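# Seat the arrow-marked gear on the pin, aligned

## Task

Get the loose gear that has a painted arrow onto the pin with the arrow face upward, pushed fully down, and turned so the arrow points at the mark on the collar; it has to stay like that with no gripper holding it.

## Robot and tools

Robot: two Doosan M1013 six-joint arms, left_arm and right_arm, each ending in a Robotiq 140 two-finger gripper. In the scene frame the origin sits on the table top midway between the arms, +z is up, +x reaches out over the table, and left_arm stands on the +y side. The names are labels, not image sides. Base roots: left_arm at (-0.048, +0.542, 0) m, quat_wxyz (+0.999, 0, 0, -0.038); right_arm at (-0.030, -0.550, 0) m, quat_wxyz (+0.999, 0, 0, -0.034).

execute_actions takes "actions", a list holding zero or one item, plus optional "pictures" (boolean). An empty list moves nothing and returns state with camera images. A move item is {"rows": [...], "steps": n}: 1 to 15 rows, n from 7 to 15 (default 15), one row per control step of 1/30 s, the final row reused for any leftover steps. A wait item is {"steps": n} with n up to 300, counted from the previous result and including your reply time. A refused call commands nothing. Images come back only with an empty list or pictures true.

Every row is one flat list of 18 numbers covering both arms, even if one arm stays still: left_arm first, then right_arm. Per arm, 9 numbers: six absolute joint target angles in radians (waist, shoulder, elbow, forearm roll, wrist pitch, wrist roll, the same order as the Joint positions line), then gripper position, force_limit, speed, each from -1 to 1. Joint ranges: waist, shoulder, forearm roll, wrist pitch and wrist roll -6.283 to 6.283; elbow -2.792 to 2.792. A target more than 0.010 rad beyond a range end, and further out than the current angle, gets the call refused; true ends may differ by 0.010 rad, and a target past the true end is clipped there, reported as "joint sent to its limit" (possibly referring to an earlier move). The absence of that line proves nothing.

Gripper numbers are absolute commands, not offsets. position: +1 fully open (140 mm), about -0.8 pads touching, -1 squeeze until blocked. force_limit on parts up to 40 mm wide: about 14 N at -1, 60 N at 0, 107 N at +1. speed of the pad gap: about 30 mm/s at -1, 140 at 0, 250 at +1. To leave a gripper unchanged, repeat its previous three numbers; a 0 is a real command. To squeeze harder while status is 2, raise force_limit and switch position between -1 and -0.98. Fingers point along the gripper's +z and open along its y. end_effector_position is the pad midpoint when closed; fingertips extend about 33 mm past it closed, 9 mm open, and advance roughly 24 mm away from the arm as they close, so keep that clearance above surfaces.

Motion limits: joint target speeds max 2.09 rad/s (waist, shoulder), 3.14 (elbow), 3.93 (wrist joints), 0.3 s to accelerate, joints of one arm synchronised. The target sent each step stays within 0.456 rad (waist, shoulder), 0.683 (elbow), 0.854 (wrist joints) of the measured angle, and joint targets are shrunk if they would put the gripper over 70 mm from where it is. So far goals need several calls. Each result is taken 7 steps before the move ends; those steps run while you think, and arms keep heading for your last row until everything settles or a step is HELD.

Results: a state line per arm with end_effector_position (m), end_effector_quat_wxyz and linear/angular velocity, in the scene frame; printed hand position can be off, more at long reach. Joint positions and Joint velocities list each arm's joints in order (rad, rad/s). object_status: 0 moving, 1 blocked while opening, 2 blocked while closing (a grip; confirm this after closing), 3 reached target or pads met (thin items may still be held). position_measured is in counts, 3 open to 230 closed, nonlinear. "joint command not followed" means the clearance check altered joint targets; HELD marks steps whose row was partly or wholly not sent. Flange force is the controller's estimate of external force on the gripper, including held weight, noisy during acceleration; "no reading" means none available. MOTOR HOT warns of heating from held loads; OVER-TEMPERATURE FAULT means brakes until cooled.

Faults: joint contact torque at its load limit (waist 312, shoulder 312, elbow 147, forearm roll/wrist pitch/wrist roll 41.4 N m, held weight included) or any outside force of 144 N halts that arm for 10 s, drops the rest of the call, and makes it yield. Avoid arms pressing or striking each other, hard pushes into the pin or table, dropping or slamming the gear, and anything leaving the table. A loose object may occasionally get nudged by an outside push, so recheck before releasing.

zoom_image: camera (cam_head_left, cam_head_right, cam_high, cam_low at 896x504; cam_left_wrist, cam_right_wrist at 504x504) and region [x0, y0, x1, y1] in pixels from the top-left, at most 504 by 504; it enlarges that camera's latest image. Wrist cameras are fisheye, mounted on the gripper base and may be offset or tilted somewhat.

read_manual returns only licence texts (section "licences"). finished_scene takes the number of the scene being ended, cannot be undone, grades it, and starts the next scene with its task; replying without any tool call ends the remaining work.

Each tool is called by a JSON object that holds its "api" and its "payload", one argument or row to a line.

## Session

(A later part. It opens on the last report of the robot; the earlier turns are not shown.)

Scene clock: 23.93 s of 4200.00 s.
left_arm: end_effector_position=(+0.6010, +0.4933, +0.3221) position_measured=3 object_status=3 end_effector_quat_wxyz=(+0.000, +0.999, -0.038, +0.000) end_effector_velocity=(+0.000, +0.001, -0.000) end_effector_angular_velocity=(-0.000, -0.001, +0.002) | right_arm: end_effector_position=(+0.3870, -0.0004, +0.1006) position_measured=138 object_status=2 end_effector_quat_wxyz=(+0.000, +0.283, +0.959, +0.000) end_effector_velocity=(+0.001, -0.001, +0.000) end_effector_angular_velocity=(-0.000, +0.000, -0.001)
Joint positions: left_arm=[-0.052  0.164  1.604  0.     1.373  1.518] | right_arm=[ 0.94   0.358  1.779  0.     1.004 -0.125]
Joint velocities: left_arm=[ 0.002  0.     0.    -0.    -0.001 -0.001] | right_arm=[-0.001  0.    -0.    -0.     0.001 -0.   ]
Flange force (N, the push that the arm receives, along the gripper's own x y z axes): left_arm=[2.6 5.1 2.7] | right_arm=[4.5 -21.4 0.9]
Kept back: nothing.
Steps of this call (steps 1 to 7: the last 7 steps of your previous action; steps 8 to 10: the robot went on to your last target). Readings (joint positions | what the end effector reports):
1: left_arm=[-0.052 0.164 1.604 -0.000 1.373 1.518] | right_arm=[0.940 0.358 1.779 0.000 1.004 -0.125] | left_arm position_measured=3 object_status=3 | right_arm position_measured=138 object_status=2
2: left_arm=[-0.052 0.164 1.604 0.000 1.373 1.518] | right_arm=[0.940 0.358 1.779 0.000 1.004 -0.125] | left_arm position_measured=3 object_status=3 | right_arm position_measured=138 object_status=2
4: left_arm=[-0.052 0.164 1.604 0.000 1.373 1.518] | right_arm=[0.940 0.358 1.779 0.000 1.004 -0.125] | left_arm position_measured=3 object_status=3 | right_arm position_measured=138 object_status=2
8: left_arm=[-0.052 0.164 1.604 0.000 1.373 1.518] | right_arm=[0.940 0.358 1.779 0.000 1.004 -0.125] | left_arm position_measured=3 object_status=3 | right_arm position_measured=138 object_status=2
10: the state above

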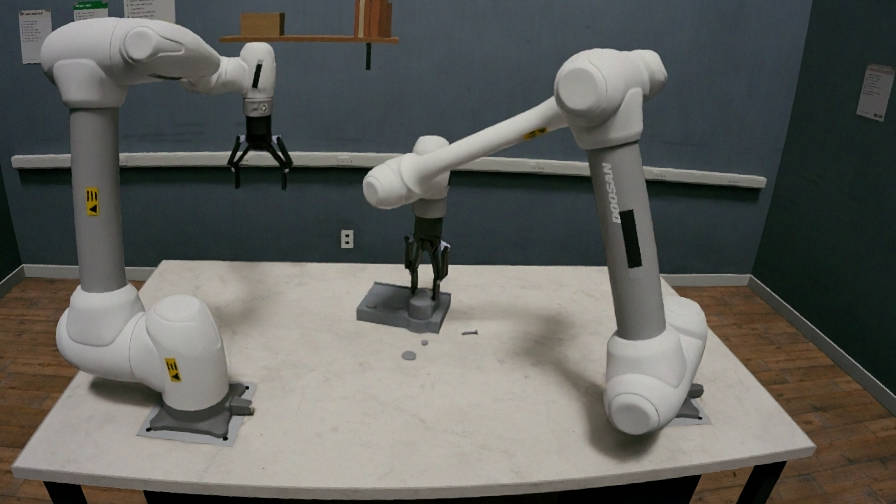

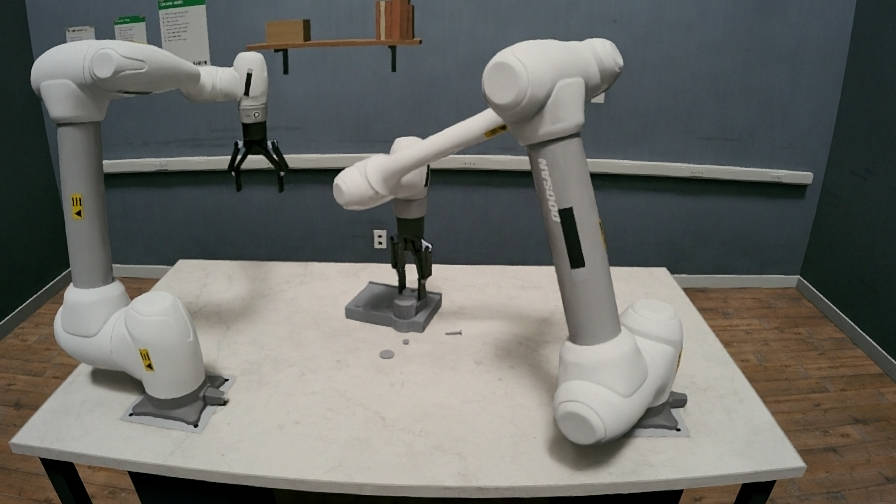

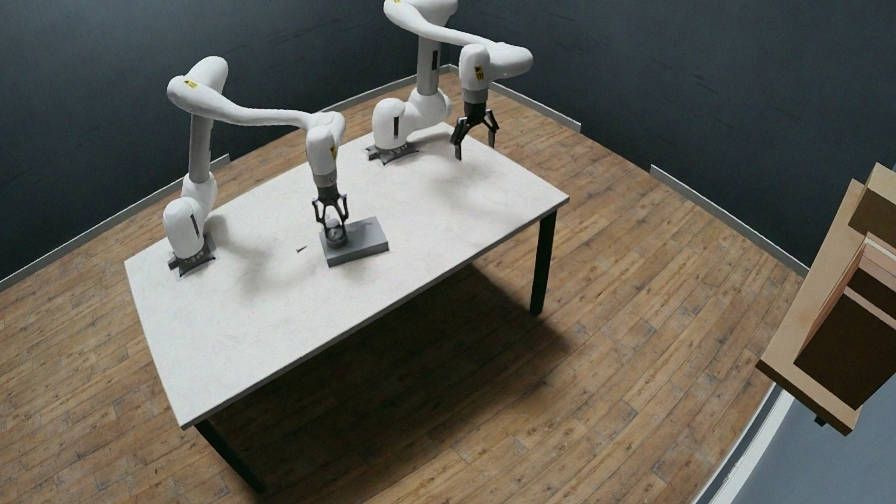

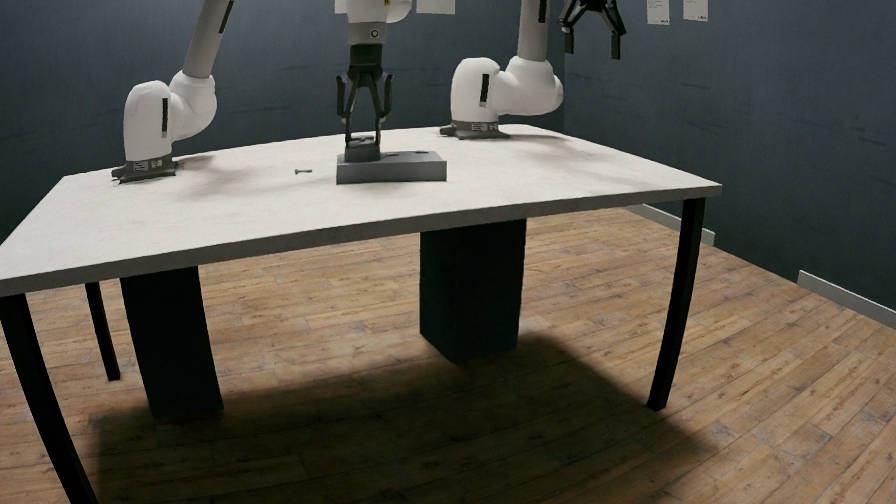

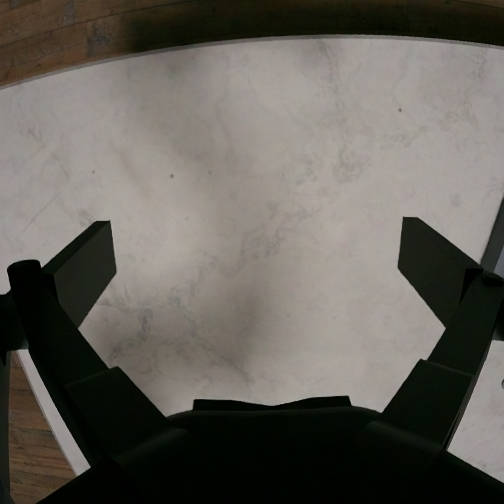

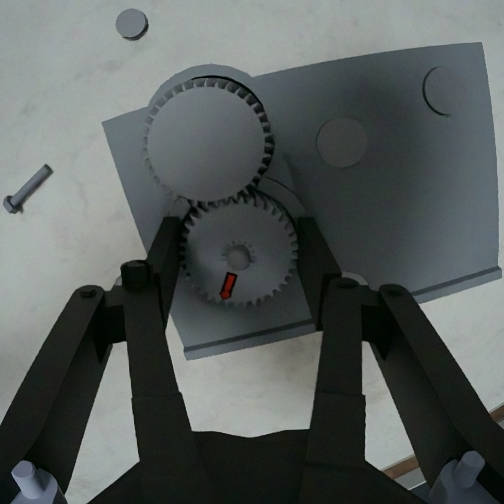

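{"api": "execute_actions", "payload": {
  "actions": [
    {"rows":[[-0.052,0.164,1.604,0,1.373,1.518,1,0,0,0.9400,0.3444,1.7652,0,1.0320,0.036,-1,-0.6,-0.5]],"steps":12}
  ]
}}

{"api": "execute_actions", "payload": {
  "actions": [
    {"rows":[[-0.052,0.164,1.604,0,1.373,1.518,1,0,0,0.9400,0.3295,1.7489,0,1.0632,0.207,-1,-0.6,-0.5]],"steps":15}
  ]
}}

{"api": "execute_actions", "payload": {
  "actions": [
    {"rows":[[-0.052,0.164,1.604,0,1.373,1.518,1,0,0,0.9400,0.3295,1.7489,0,1.0632,0.042,-1,-0.6,-0.5]],"steps":15}
  ]
}}

{"api": "execute_actions", "payload": {
  "actions": [
    {"rows":[[-0.052,0.164,1.604,0,1.373,1.518,1,0,0,0.9400,0.3336,1.7534,0,1.0546,-0.005,-1,-0.6,-0.5]],"steps":15}
  ]
}}

Scene clock: 24.50 s of 4200.00 s.
left_arm: end_effector_position=(+0.6010, +0.4933, +0.3221) position_measured=3 object_status=3 end_effector_quat_wxyz=(+0.000, +0.999, -0.038, +0.000) end_effector_velocity=(+0.000, -0.001, +0.002) end_effector_angular_velocity=(-0.001, -0.003, -0.001) | right_arm: end_effector_position=(+0.3870, -0.0003, +0.1115) position_measured=138 object_status=2 end_effector_quat_wxyz=(+0.000, +0.335, +0.942, +0.000) end_effector_velocity=(+0.003, +0.003, +0.121) end_effector_angular_velocity=(+0.011, -0.009, -1.093)
Joint positions: left_arm=[-0.052  0.164  1.604  0.     1.373  1.518] | right_arm=[ 0.94   0.349  1.77   0.     1.023 -0.015]
Joint velocities: left_arm=[-0.001 -0.002 -0.002 -0.     0.     0.   ] | right_arm=[ 0.    -0.104 -0.102  0.     0.192  1.093]
Flange force (N, the push that the arm receives, along the gripper's own x y z axes): left_arm=[2.8 5.0 2.3] | right_arm=[6.6 -7.6 1.9]
Steps of this call (steps 1 to 12: the robot went on to your last target; steps 13 to 17: the first 5 steps of this action). Readings (joint positions | what the end effector reports):
13: left_arm=[-0.052 0.164 1.604 -0.000 1.373 1.518] | right_arm=[0.940 0.358 1.779 0.000 1.004 -0.125] | left_arm position_measured=3 object_status=3 | right_arm position_measured=138 object_status=2
14: left_arm=[-0.052 0.164 1.604 0.000 1.373 1.518] | right_arm=[0.940 0.358 1.779 0.000 1.005 -0.116] | left_arm position_measured=3 object_status=3 | right_arm position_measured=138 object_status=2
16: left_arm=[-0.052 0.164 1.604 0.000 1.373 1.518] | right_arm=[0.940 0.353 1.773 0.000 1.016 -0.057] | left_arm position_measured=3 object_status=3 | right_arm position_measured=138 object_status=2
17: the state above

Scene clock: 25.00 s of 4200.00 s.
left_arm: end_effector_position=(+0.6010, +0.4933, +0.3221) position_measured=3 object_status=3 end_effector_quat_wxyz=(+0.000, +0.999, -0.038, +0.000) end_effector_velocity=(-0.001, -0.001, -0.001) end_effector_angular_velocity=(-0.000, +0.004, -0.000) | right_arm: end_effector_position=(+0.3869, -0.0005, +0.1349) position_measured=138 object_status=2 end_effector_quat_wxyz=(-0.000, +0.437, +0.899, -0.000) end_effector_velocity=(-0.000, +0.000, +0.003) end_effector_angular_velocity=(-0.001, +0.000, -0.049)
Joint positions: left_arm=[-0.052  0.164  1.604  0.     1.373  1.518] | right_arm=[ 0.94   0.329  1.749 -0.     1.063  0.206]
Joint velocities: left_arm=[-0.001  0.002  0.    -0.001  0.002 -0.   ] | right_arm=[ 0.    -0.002 -0.003 -0.     0.005  0.05 ]
Flange force (N, the push that the arm receives, along the gripper's own x y z axes): left_arm=[3.4 6.4 2.7] | right_arm=[-4.1 1.5 3.0]
Steps of this call (steps 1 to 7: the last 7 steps of your previous action; steps 8 to 15: the first 8 steps of this action). Readings (joint positions | what the end effector reports):
8: left_arm=[-0.052 0.164 1.604 -0.000 1.373 1.518] | right_arm=[0.940 0.344 1.765 0.000 1.032 0.036] | left_arm position_measured=3 object_status=3 | right_arm position_measured=138 object_status=2
9: left_arm=[-0.052 0.164 1.604 0.000 1.373 1.518] | right_arm=[0.940 0.344 1.764 0.000 1.033 0.045] | left_arm position_measured=3 object_status=3 | right_arm position_measured=138 object_status=2
11: left_arm=[-0.052 0.164 1.604 0.000 1.373 1.518] | right_arm=[0.940 0.339 1.759 -0.000 1.044 0.104] | left_arm position_measured=3 object_status=3 | right_arm position_measured=138 object_status=2
15: the state above

Scene clock: 25.50 s of 4200.00 s.
left_arm: end_effector_position=(+0.6010, +0.4933, +0.3221) position_measured=3 object_status=3 end_effector_quat_wxyz=(+0.000, +0.999, -0.038, +0.000) end_effector_velocity=(-0.000, -0.001, +0.001) end_effector_angular_velocity=(-0.001, -0.002, -0.001) | right_arm: end_effector_position=(+0.3869, -0.0005, +0.1349) position_measured=138 object_status=2 end_effector_quat_wxyz=(-0.000, +0.362, +0.932, -0.000) end_effector_velocity=(+0.000, +0.000, +0.000) end_effector_angular_velocity=(+0.000, +0.000, +0.038)
Joint positions: left_arm=[-0.052  0.164  1.604  0.     1.373  1.518] | right_arm=[ 0.94   0.329  1.749 -0.     1.063  0.043]
Joint velocities: left_arm=[-0.001 -0.001 -0.001 -0.001 -0.     0.   ] | right_arm=[-0.     0.    -0.001  0.     0.    -0.038]
Flange force (N, the push that the arm receives, along the gripper's own x y z axes): left_arm=[3.0 5.5 1.9] | right_arm=[-3.3 0.5 2.2]
Steps of this call (steps 1 to 7: the last 7 steps of your previous action; steps 8 to 15: the first 8 steps of this action). Readings (joint positions | what the end effector reports):
8: left_arm=[-0.052 0.164 1.604 0.000 1.373 1.518] | right_arm=[0.940 0.329 1.749 -0.000 1.063 0.207] | left_arm position_measured=3 object_status=3 | right_arm position_measured=138 object_status=2
9: left_arm=[-0.052 0.164 1.604 0.000 1.373 1.518] | right_arm=[0.940 0.329 1.749 -0.000 1.063 0.198] | left_arm position_measured=3 object_status=3 | right_arm position_measured=138 object_status=2
11: left_arm=[-0.052 0.164 1.604 0.000 1.373 1.518] | right_arm=[0.940 0.329 1.749 -0.000 1.063 0.139] | left_arm position_measured=3 object_status=3 | right_arm position_measured=138 object_status=2
15: the state above

Scene clock: 26.00 s of 4200.00 s.
left_arm: end_effector_position=(+0.6010, +0.4933, +0.3221) position_measured=3 object_status=3 end_effector_quat_wxyz=(+0.000, +0.999, -0.038, +0.000) end_effector_velocity=(+0.001, +0.001, +0.000) end_effector_angular_velocity=(-0.001, -0.000, +0.001) | right_arm: end_effector_position=(+0.3870, -0.0003, +0.1299) position_measured=138 object_status=2 end_effector_quat_wxyz=(+0.000, +0.340, +0.940, -0.000) end_effector_velocity=(-0.000, -0.000, -0.000) end_effector_angular_velocity=(+0.000, -0.000, +0.001)
Joint positions: left_arm=[-0.052  0.164  1.604  0.     1.373  1.518] | right_arm=[ 0.94   0.334  1.753 -0.     1.055 -0.005]
Joint velocities: left_arm=[ 0.001  0.002 -0.002 -0.     0.     0.   ] | right_arm=[ 0.    -0.     0.001 -0.    -0.001 -0.001]
Flange force (N, the push that the arm receives, along the gripper's own x y z axes): left_arm=[4.4 5.8 1.2] | right_arm=[-0.4 -2.3 3.0]
Steps of this call (steps 1 to 7: the last 7 steps of your previous action; steps 8 to 15: the first 8 steps of this action). Readings (joint positions | what the end effector reports):
8: left_arm=[-0.052 0.164 1.604 0.000 1.373 1.518] | right_arm=[0.940 0.330 1.749 -0.000 1.063 0.041] | left_arm position_measured=3 object_status=3 | right_arm position_measured=138 object_status=2
9: left_arm=[-0.052 0.164 1.604 0.000 1.373 1.518] | right_arm=[0.940 0.330 1.749 -0.000 1.062 0.033] | left_arm position_measured=3 object_status=3 | right_arm position_measured=138 object_status=2
11: left_arm=[-0.052 0.164 1.604 0.000 1.373 1.518] | right_arm=[0.940 0.333 1.753 -0.000 1.055 -0.001] | left_arm position_measured=3 object_status=3 | right_arm position_measured=138 object_status=2
15: the state above

{"api": "execute_actions", "payload": {
  "actions": [
    {"rows":[[-0.052,0.164,1.604,0,1.373,1.518,1,0,0,0.9400,0.3360,1.7562,0,1.0494,-0.033,-1,-0.6,-0.5]],"steps":15}
  ]
}}

Scene clock: 26.50 s of 4200.00 s.
left_arm: end_effector_position=(+0.6010, +0.4933, +0.3221) position_measured=3 object_status=3 end_effector_quat_wxyz=(+0.000, +0.999, -0.038, +0.000) end_effector_velocity=(-0.000, -0.000, +0.001) end_effector_angular_velocity=(-0.001, -0.001, -0.000) | right_arm: end_effector_position=(+0.3869, -0.0005, +0.1269) position_measured=138 object_status=2 end_effector_quat_wxyz=(-0.000, +0.327, +0.945, -0.000) end_effector_velocity=(-0.000, -0.001, -0.001) end_effector_angular_velocity=(-0.002, +0.001, +0.000)
Joint positions: left_arm=[-0.052  0.164  1.604 -0.     1.373  1.518] | right_arm=[ 0.94   0.336  1.756 -0.     1.049 -0.033]
Joint velocities: left_arm=[ 0.    -0.001  0.    -0.001  0.001  0.001] | right_arm=[-0.     0.     0.001 -0.001  0.    -0.   ]
Flange force (N, the push that the arm receives, along the gripper's own x y z axes): left_arm=[1.2 5.2 1.4] | right_arm=[-5.3 -4.5 -1.6]
Steps of this call (steps 1 to 7: the last 7 steps of your previous action; steps 8 to 15: the first 8 steps of this action). Readings (joint positions | what the end effector reports):
8: left_arm=[-0.052 0.164 1.604 0.000 1.373 1.518] | right_arm=[0.940 0.334 1.753 -0.000 1.055 -0.005] | left_arm position_measured=3 object_status=3 | right_arm position_measured=138 object_status=2
9: left_arm=[-0.052 0.164 1.604 0.000 1.373 1.518] | right_arm=[0.940 0.334 1.754 -0.000 1.053 -0.014] | left_arm position_measured=3 object_status=3 | right_arm position_measured=138 object_status=2
11: left_arm=[-0.052 0.164 1.604 0.000 1.373 1.518] | right_arm=[0.940 0.336 1.756 -0.000 1.050 -0.032] | left_arm position_measured=3 object_status=3 | right_arm position_measured=138 object_status=2
15: the state above

{"api": "execute_actions", "payload": {
  "actions": [
    {"rows":[[-0.052,0.164,1.604,0,1.373,1.518,1,0,0,0.9400,0.3442,1.7655,0,1.0319,-0.129,-1,-0.6,-0.5]],"steps":15}
  ]
}}

{"api": "execute_actions", "payload": {
  "actions": [
    {"rows":[[-0.052,0.164,1.604,0,1.373,1.518,1,0,0,0.9400,0.3579,1.7796,0,1.0041,-0.28,-1,-0.6,-0.5]],"steps":15}
  ],
  "pictures": true
}}

{"api": "zoom_image", "payload": {
  "camera": "cam_right_wrist",
  "region": [120,110,360,350]
}}

Scene clock: 27.07 s of 4200.00 s.
left_arm: end_effector_position=(+0.6010, +0.4933, +0.3221) position_measured=3 object_status=3 end_effector_quat_wxyz=(+0.000, +0.999, -0.038, +0.000) end_effector_velocity=(+0.001, +0.001, -0.000) end_effector_angular_velocity=(+0.001, -0.002, +0.001) | right_arm: end_effector_position=(+0.3868, -0.0006, +0.1167) position_measured=138 object_status=2 end_effector_quat_wxyz=(-0.000, +0.281, +0.960, -0.000) end_effector_velocity=(+0.001, +0.000, +0.000) end_effector_angular_velocity=(+0.001, -0.001, +0.003)
Joint positions: left_arm=[-0.052  0.164  1.604  0.     1.373  1.518] | right_arm=[ 0.94   0.344  1.765 -0.     1.032 -0.129]
Joint velocities: left_arm=[ 0.001  0.     0.     0.001 -0.002 -0.   ] | right_arm=[-0.001  0.    -0.001 -0.    -0.001 -0.003]
Flange force (N, the push that the arm receives, along the gripper's own x y z axes): left_arm=[2.4 5.6 2.5] | right_arm=[0.7 -12.7 -3.8]
Steps of this call (steps 1 to 7: the last 7 steps of your previous action; steps 8 to 9: the robot went on to your last target; steps 10 to 17: the first 8 steps of this action). Readings (joint positions | what the end effector reports):
10: left_arm=[-0.052 0.164 1.604 0.000 1.373 1.518] | right_arm=[0.940 0.336 1.756 -0.000 1.049 -0.034] | left_arm position_measured=3 object_status=3 | right_arm position_measured=138 object_status=2
11: left_arm=[-0.052 0.164 1.604 -0.000 1.373 1.518] | right_arm=[0.940 0.337 1.757 -0.000 1.048 -0.042] | left_arm position_measured=3 object_status=3 | right_arm position_measured=138 object_status=2
13: left_arm=[-0.052 0.164 1.604 0.000 1.373 1.518] | right_arm=[0.940 0.341 1.762 -0.000 1.038 -0.096] | left_arm position_measured=3 object_status=3 | right_arm position_measured=138 object_status=2
17: the state above

Scene clock: 27.57 s of 4200.00 s.
left_arm: end_effector_position=(+0.6010, +0.4933, +0.3221) position_measured=3 object_status=3 end_effector_quat_wxyz=(+0.000, +0.999, -0.038, +0.000) end_effector_velocity=(+0.000, -0.001, +0.002) end_effector_angular_velocity=(-0.002, -0.003, -0.000) | right_arm: end_effector_position=(+0.3866, -0.0008, +0.1005) position_measured=138 object_status=2 end_effector_quat_wxyz=(-0.000, +0.208, +0.978, -0.000) end_effector_velocity=(+0.001, +0.000, -0.000) end_effector_angular_velocity=(+0.001, -0.001, +0.020)
Joint positions: left_arm=[-0.052  0.164  1.604  0.     1.373  1.518] | right_arm=[ 0.94   0.358  1.78   0.     1.004 -0.279]
Joint velocities: left_arm=[-0.    -0.002 -0.002 -0.001 -0.     0.   ] | right_arm=[-0.001  0.    -0.    -0.    -0.002 -0.02 ]
Flange force (N, the push that the arm receives, along the gripper's own x y z axes): left_arm=[2.0 4.9 1.8] | right_arm=[2.8 -30.0 -10.3]
Steps of this call (steps 1 to 7: the last 7 steps of your previous action; steps 8 to 15: the first 8 steps of this action). Readings (joint positions | what the end effector reports):
8: left_arm=[-0.052 0.164 1.604 0.000 1.373 1.518] | right_arm=[0.940 0.344 1.766 -0.000 1.032 -0.130] | left_arm position_measured=3 object_status=3 | right_arm position_measured=138 object_status=2
9: left_arm=[-0.052 0.164 1.604 0.000 1.373 1.518] | right_arm=[0.940 0.345 1.766 0.000 1.030 -0.138] | left_arm position_measured=3 object_status=3 | right_arm position_measured=138 object_status=2
11: left_arm=[-0.052 0.164 1.604 0.000 1.373 1.518] | right_arm=[0.940 0.350 1.772 0.000 1.020 -0.197] | left_arm position_measured=3 object_status=3 | right_arm position_measured=138 object_status=2
15: the state above

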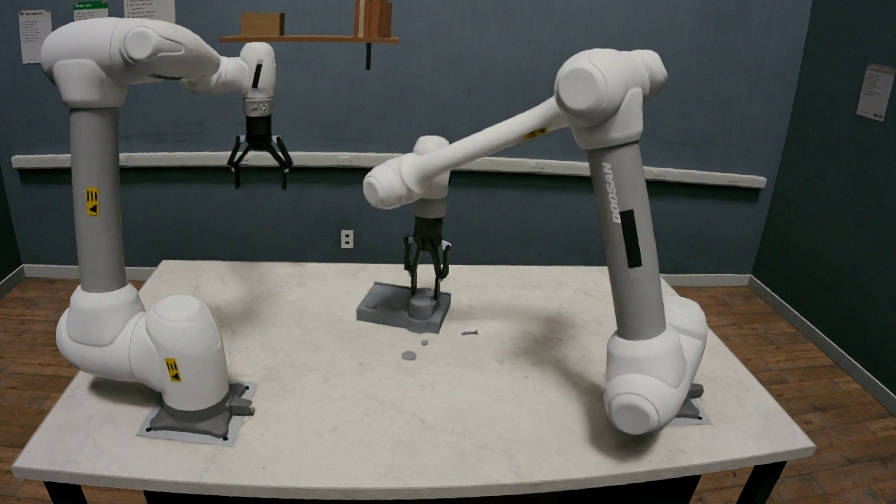

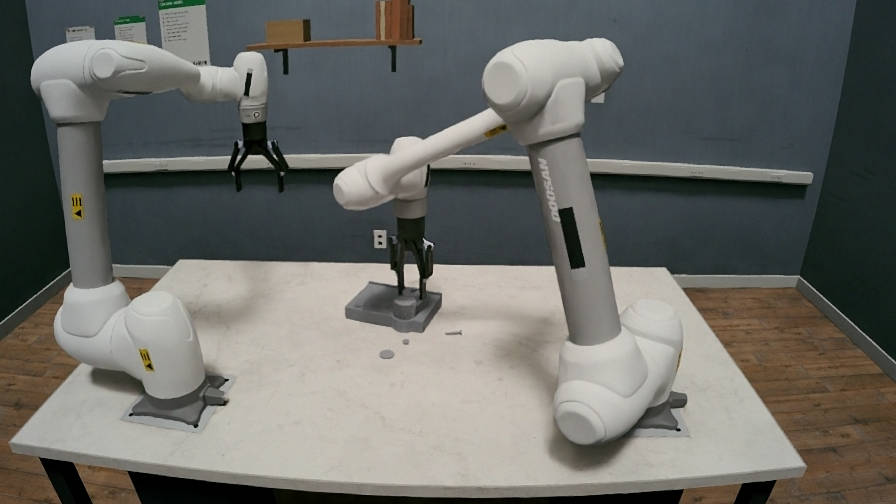

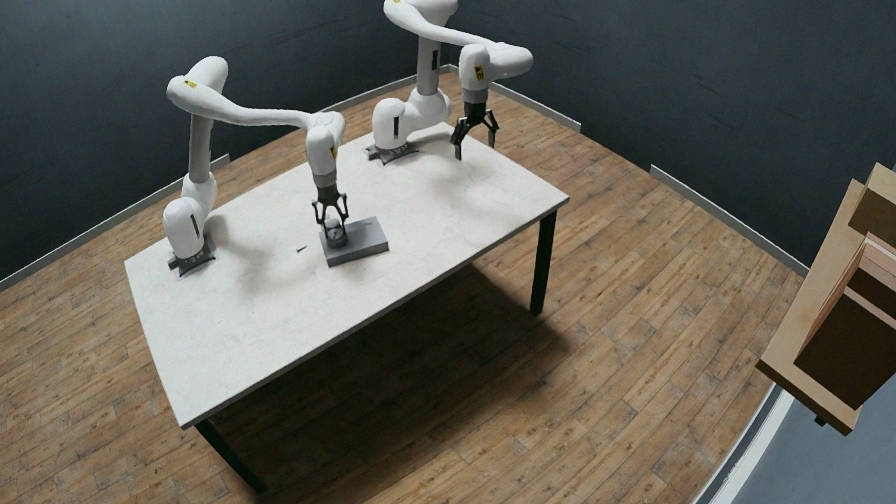

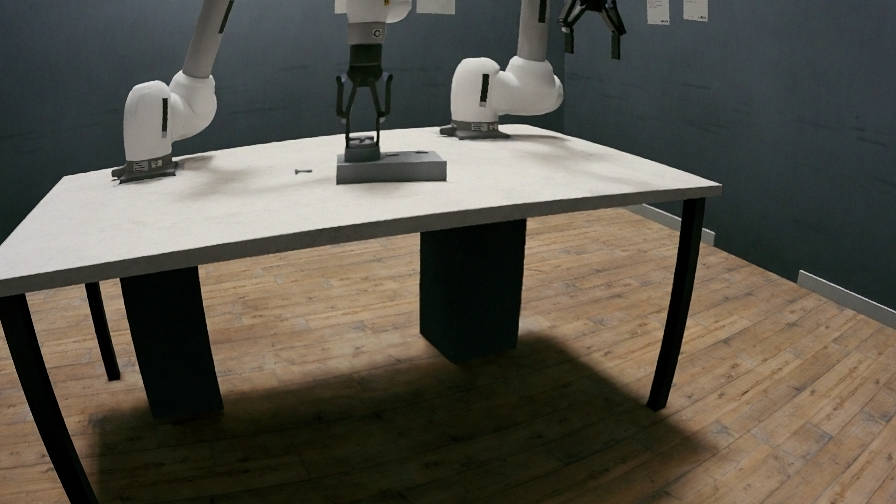

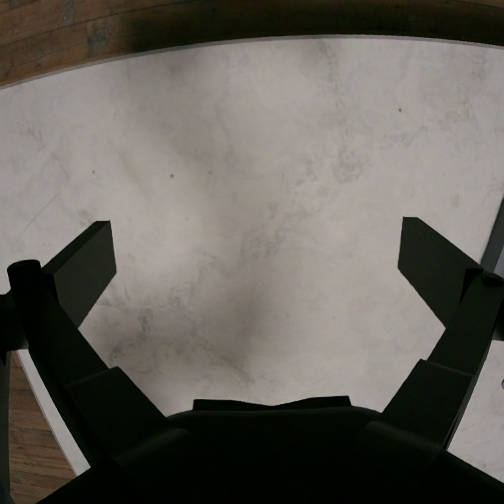

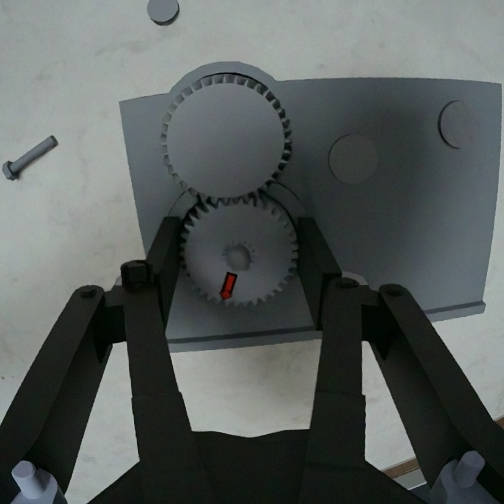

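Region (120, 110, 360, 350) of cam_right_wrist's 504x504 image, scaled by 2.100, with more detail than that image has.

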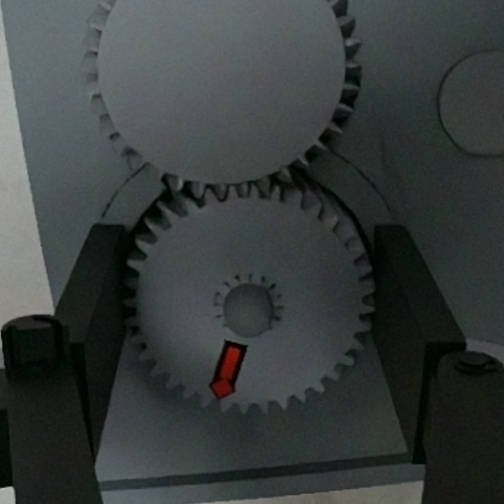

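Remaining ≈.39 rad matches. Release.

{"api": "execute_actions", "payload": {
  "actions": [
    {"rows":[[-0.052,0.164,1.604,0,1.373,1.518,1,0,0,0.9400,0.3579,1.7796,0,1.0041,-0.28,0.1,-0.6,-0.5]],"steps":15}
  ]
}}

{"api": "execute_actions", "payload": {
  "actions": [
    {"rows":[[-0.052,0.164,1.604,0,1.373,1.518,1,0,0,0.9400,0.3295,1.7489,0,1.0632,-0.378,0.1,-0.6,-0.5]],"steps":15}
  ]
}}

{"api": "execute_actions", "payload": {
  "actions": [
    {"steps":15}
  ],
  "pictures": true
}}

{"api": "zoom_image", "payload": {
  "camera": "cam_right_wrist",
  "region": [120,80,360,320]
}}

Scene clock: 28.07 s of 4200.00 s.
left_arm: end_effector_position=(+0.6010, +0.4933, +0.3221) position_measured=3 object_status=3 end_effector_quat_wxyz=(+0.000, +0.999, -0.038, +0.000) end_effector_velocity=(-0.001, -0.000, +0.002) end_effector_angular_velocity=(-0.000, -0.002, -0.000) | right_arm: end_effector_position=(+0.3869, -0.0004, +0.1007) position_measured=117 object_status=0 end_effector_quat_wxyz=(+0.000, +0.208, +0.978, +0.000) end_effector_velocity=(-0.003, +0.001, +0.000) end_effector_angular_velocity=(-0.002, +0.002, +0.004)
Joint positions: left_arm=[-0.052  0.164  1.604  0.     1.373  1.518] | right_arm=[ 0.94   0.358  1.779  0.     1.004 -0.28 ]
Joint velocities: left_arm=[-0.    -0.003 -0.     0.     0.001  0.   ] | right_arm=[ 0.004 -0.    -0.    -0.     0.004 -0.   ]
Flange force (N, the push that the arm receives, along the gripper's own x y z axes): left_arm=[2.9 4.2 1.6] | right_arm=[0.7 -2.4 -2.9]
Steps of this call (steps 1 to 7: the last 7 steps of your previous action; steps 8 to 15: the first 8 steps of this action). Readings (joint positions | what the end effector reports):
8: left_arm=[-0.052 0.164 1.604 0.000 1.373 1.518] | right_arm=[0.940 0.358 1.780 0.000 1.004 -0.280] | left_arm position_measured=3 object_status=3 | right_arm position_measured=138 object_status=0
9: left_arm=[-0.052 0.164 1.604 0.000 1.373 1.518] | right_arm=[0.940 0.358 1.780 0.000 1.003 -0.280] | left_arm position_measured=3 object_status=3 | right_arm position_measured=138 object_status=0
11: left_arm=[-0.052 0.164 1.604 0.000 1.373 1.518] | right_arm=[0.940 0.358 1.779 0.000 1.003 -0.280] | left_arm position_measured=3 object_status=3 | right_arm position_measured=126 object_status=0
15: the state above

Scene clock: 28.57 s of 4200.00 s.
left_arm: end_effector_position=(+0.6010, +0.4933, +0.3221) position_measured=3 object_status=3 end_effector_quat_wxyz=(+0.000, +0.999, -0.038, +0.000) end_effector_velocity=(+0.000, -0.000, +0.001) end_effector_angular_velocity=(-0.002, -0.001, +0.001) | right_arm: end_effector_position=(+0.3870, -0.0003, +0.1351) position_measured=117 object_status=3 end_effector_quat_wxyz=(+0.000, +0.160, +0.987, +0.000) end_effector_velocity=(-0.001, -0.001, +0.000) end_effector_angular_velocity=(-0.002, +0.001, +0.004)
Joint positions: left_arm=[-0.052  0.164  1.604  0.     1.373  1.518] | right_arm=[ 0.94   0.329  1.749 -0.     1.063 -0.378]
Joint velocities: left_arm=[ 0.    -0.001 -0.    -0.002 -0.    -0.   ] | right_arm=[ 0.    -0.     0.    -0.     0.002 -0.003]
Flange force (N, the push that the arm receives, along the gripper's own x y z axes): left_arm=[2.6 5.5 2.0] | right_arm=[-1.9 -4.9 -3.1]
Steps of this call (steps 1 to 7: the last 7 steps of your previous action; steps 8 to 15: the first 8 steps of this action). Readings (joint positions | what the end effector reports):
8: left_arm=[-0.052 0.164 1.604 -0.000 1.373 1.518] | right_arm=[0.940 0.358 1.780 0.000 1.004 -0.281] | left_arm position_measured=3 object_status=3 | right_arm position_measured=117 object_status=3
9: left_arm=[-0.052 0.164 1.604 0.000 1.373 1.518] | right_arm=[0.940 0.356 1.778 0.000 1.010 -0.289] | left_arm position_measured=3 object_status=3 | right_arm position_measured=117 object_status=3
11: left_arm=[-0.052 0.164 1.604 0.000 1.373 1.518] | right_arm=[0.940 0.340 1.760 -0.000 1.042 -0.343] | left_arm position_measured=3 object_status=3 | right_arm position_measured=117 object_status=3
15: the state above

Scene clock: 29.07 s of 4200.00 s.
left_arm: end_effector_position=(+0.6010, +0.4933, +0.3221) position_measured=3 object_status=3 end_effector_quat_wxyz=(+0.000, +0.999, -0.038, +0.000) end_effector_velocity=(-0.001, +0.001, -0.000) end_effector_angular_velocity=(+0.001, +0.002, +0.002) | right_arm: end_effector_position=(+0.3869, -0.0004, +0.1349) position_measured=117 object_status=3 end_effector_quat_wxyz=(-0.000, +0.160, +0.987, -0.000) end_effector_velocity=(-0.001, +0.000, -0.000) end_effector_angular_velocity=(-0.001, -0.000, +0.001)
Joint positions: left_arm=[-0.052  0.164  1.604  0.     1.373  1.518] | right_arm=[ 0.94   0.329  1.749 -0.     1.063 -0.378]
Joint velocities: left_arm=[ 0.001  0.     0.     0.001  0.002 -0.001] | right_arm=[ 0.001 -0.     0.001 -0.001 -0.001  0.   ]
Flange force (N, the push that the arm receives, along the gripper's own x y z axes): left_arm=[4.0 4.0 2.0] | right_arm=[-0.4 -1.2 -2.5]
Kept back: nothing.
Steps of this call (steps 1 to 7: the last 7 steps of your previous action; steps 8 to 15: the robot went on to your last target). Readings (joint positions | what the end effector reports):
1: left_arm=[-0.052 0.164 1.604 0.000 1.373 1.518] | right_arm=[0.940 0.329 1.749 -0.000 1.063 -0.378] | left_arm position_measured=3 object_status=3 | right_arm position_measured=117 object_status=3
2: left_arm=[-0.052 0.164 1.604 0.000 1.373 1.518] | right_arm=[0.940 0.329 1.749 -0.000 1.063 -0.378] | left_arm position_measured=3 object_status=3 | right_arm position_measured=117 object_status=3
4: left_arm=[-0.052 0.164 1.604 -0.000 1.373 1.518] | right_arm=[0.940 0.329 1.749 -0.000 1.063 -0.378] | left_arm position_measured=3 object_status=3 | right_arm position_measured=117 object_status=3
8: left_arm=[-0.052 0.164 1.604 0.000 1.373 1.518] | right_arm=[0.940 0.329 1.749 -0.000 1.063 -0.378] | left_arm position_measured=3 object_status=3 | right_arm position_measured=117 object_status=3
15: the state above
All arms were judged still, so your last target was given up. Only a new action makes them travel on or press farther. Fingers that are still opening or closing keep moving.

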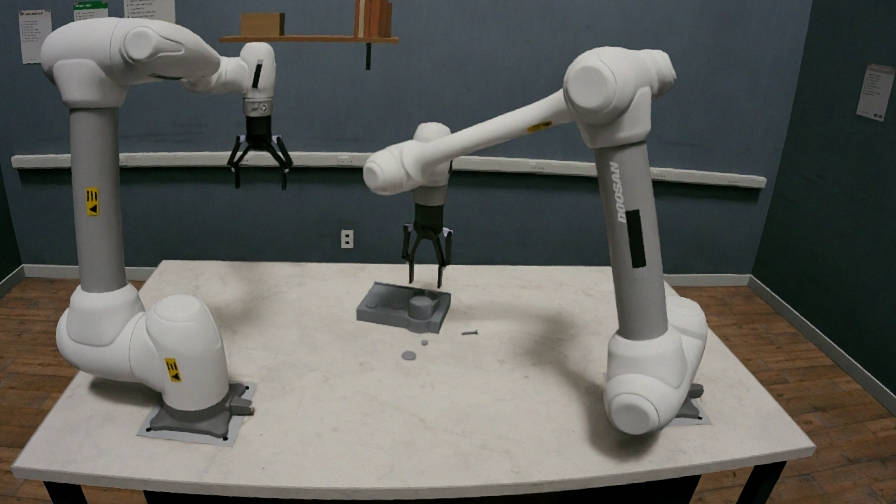

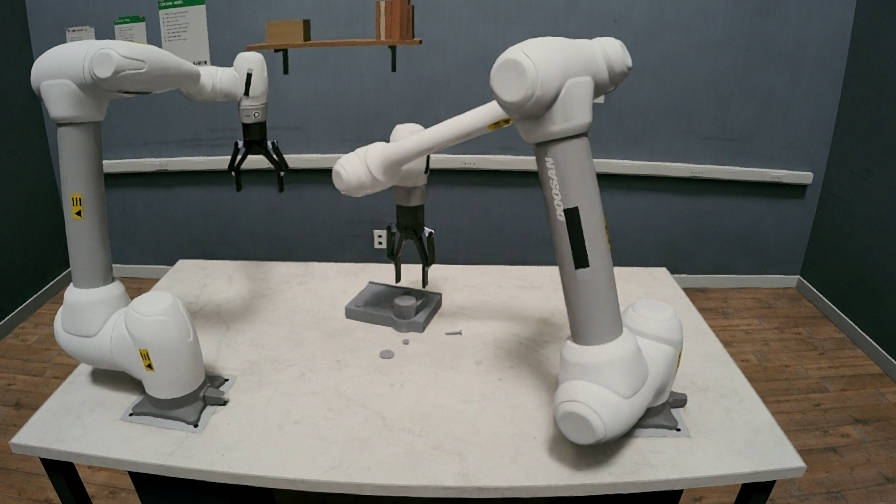

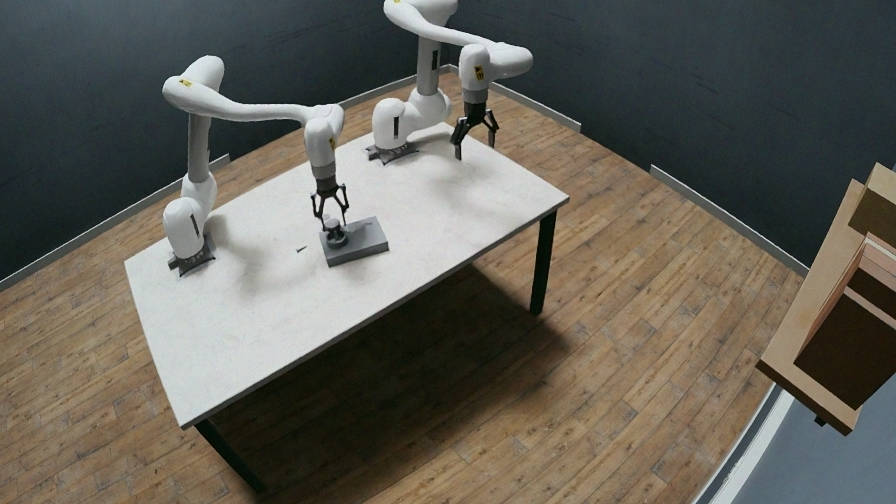

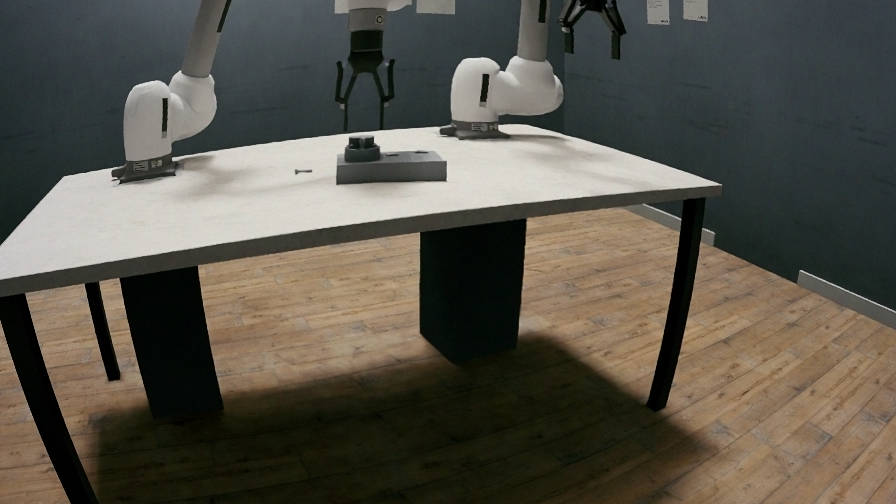

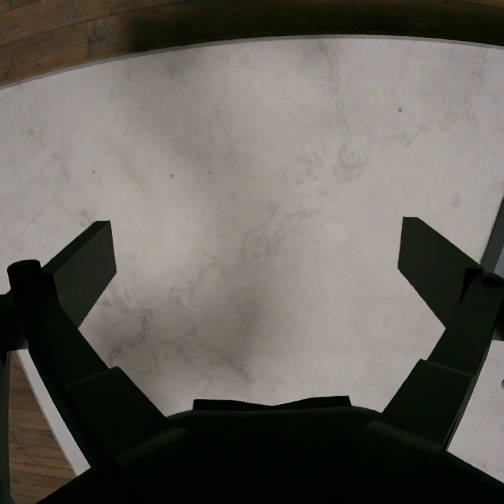

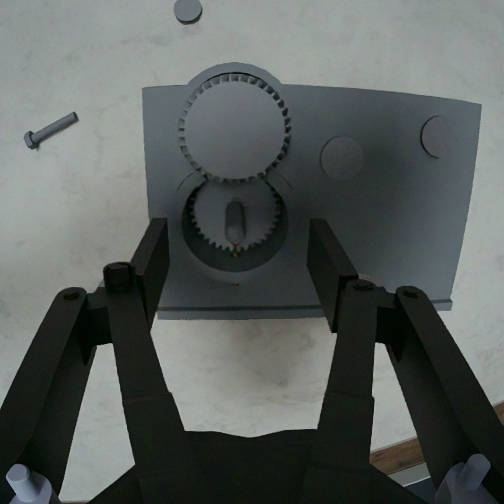

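Region (120, 80, 360, 320) of cam_right_wrist's 504x504 image, scaled by 2.100, with more detail than that image has.

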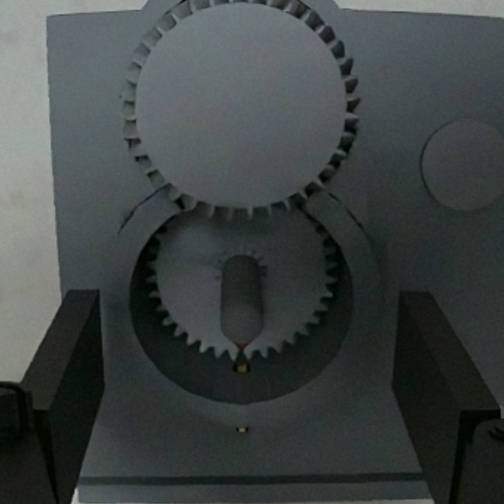

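{"api": "finished_scene", "payload": {
  "scene": 2
}}

The scene is finished: the task was done.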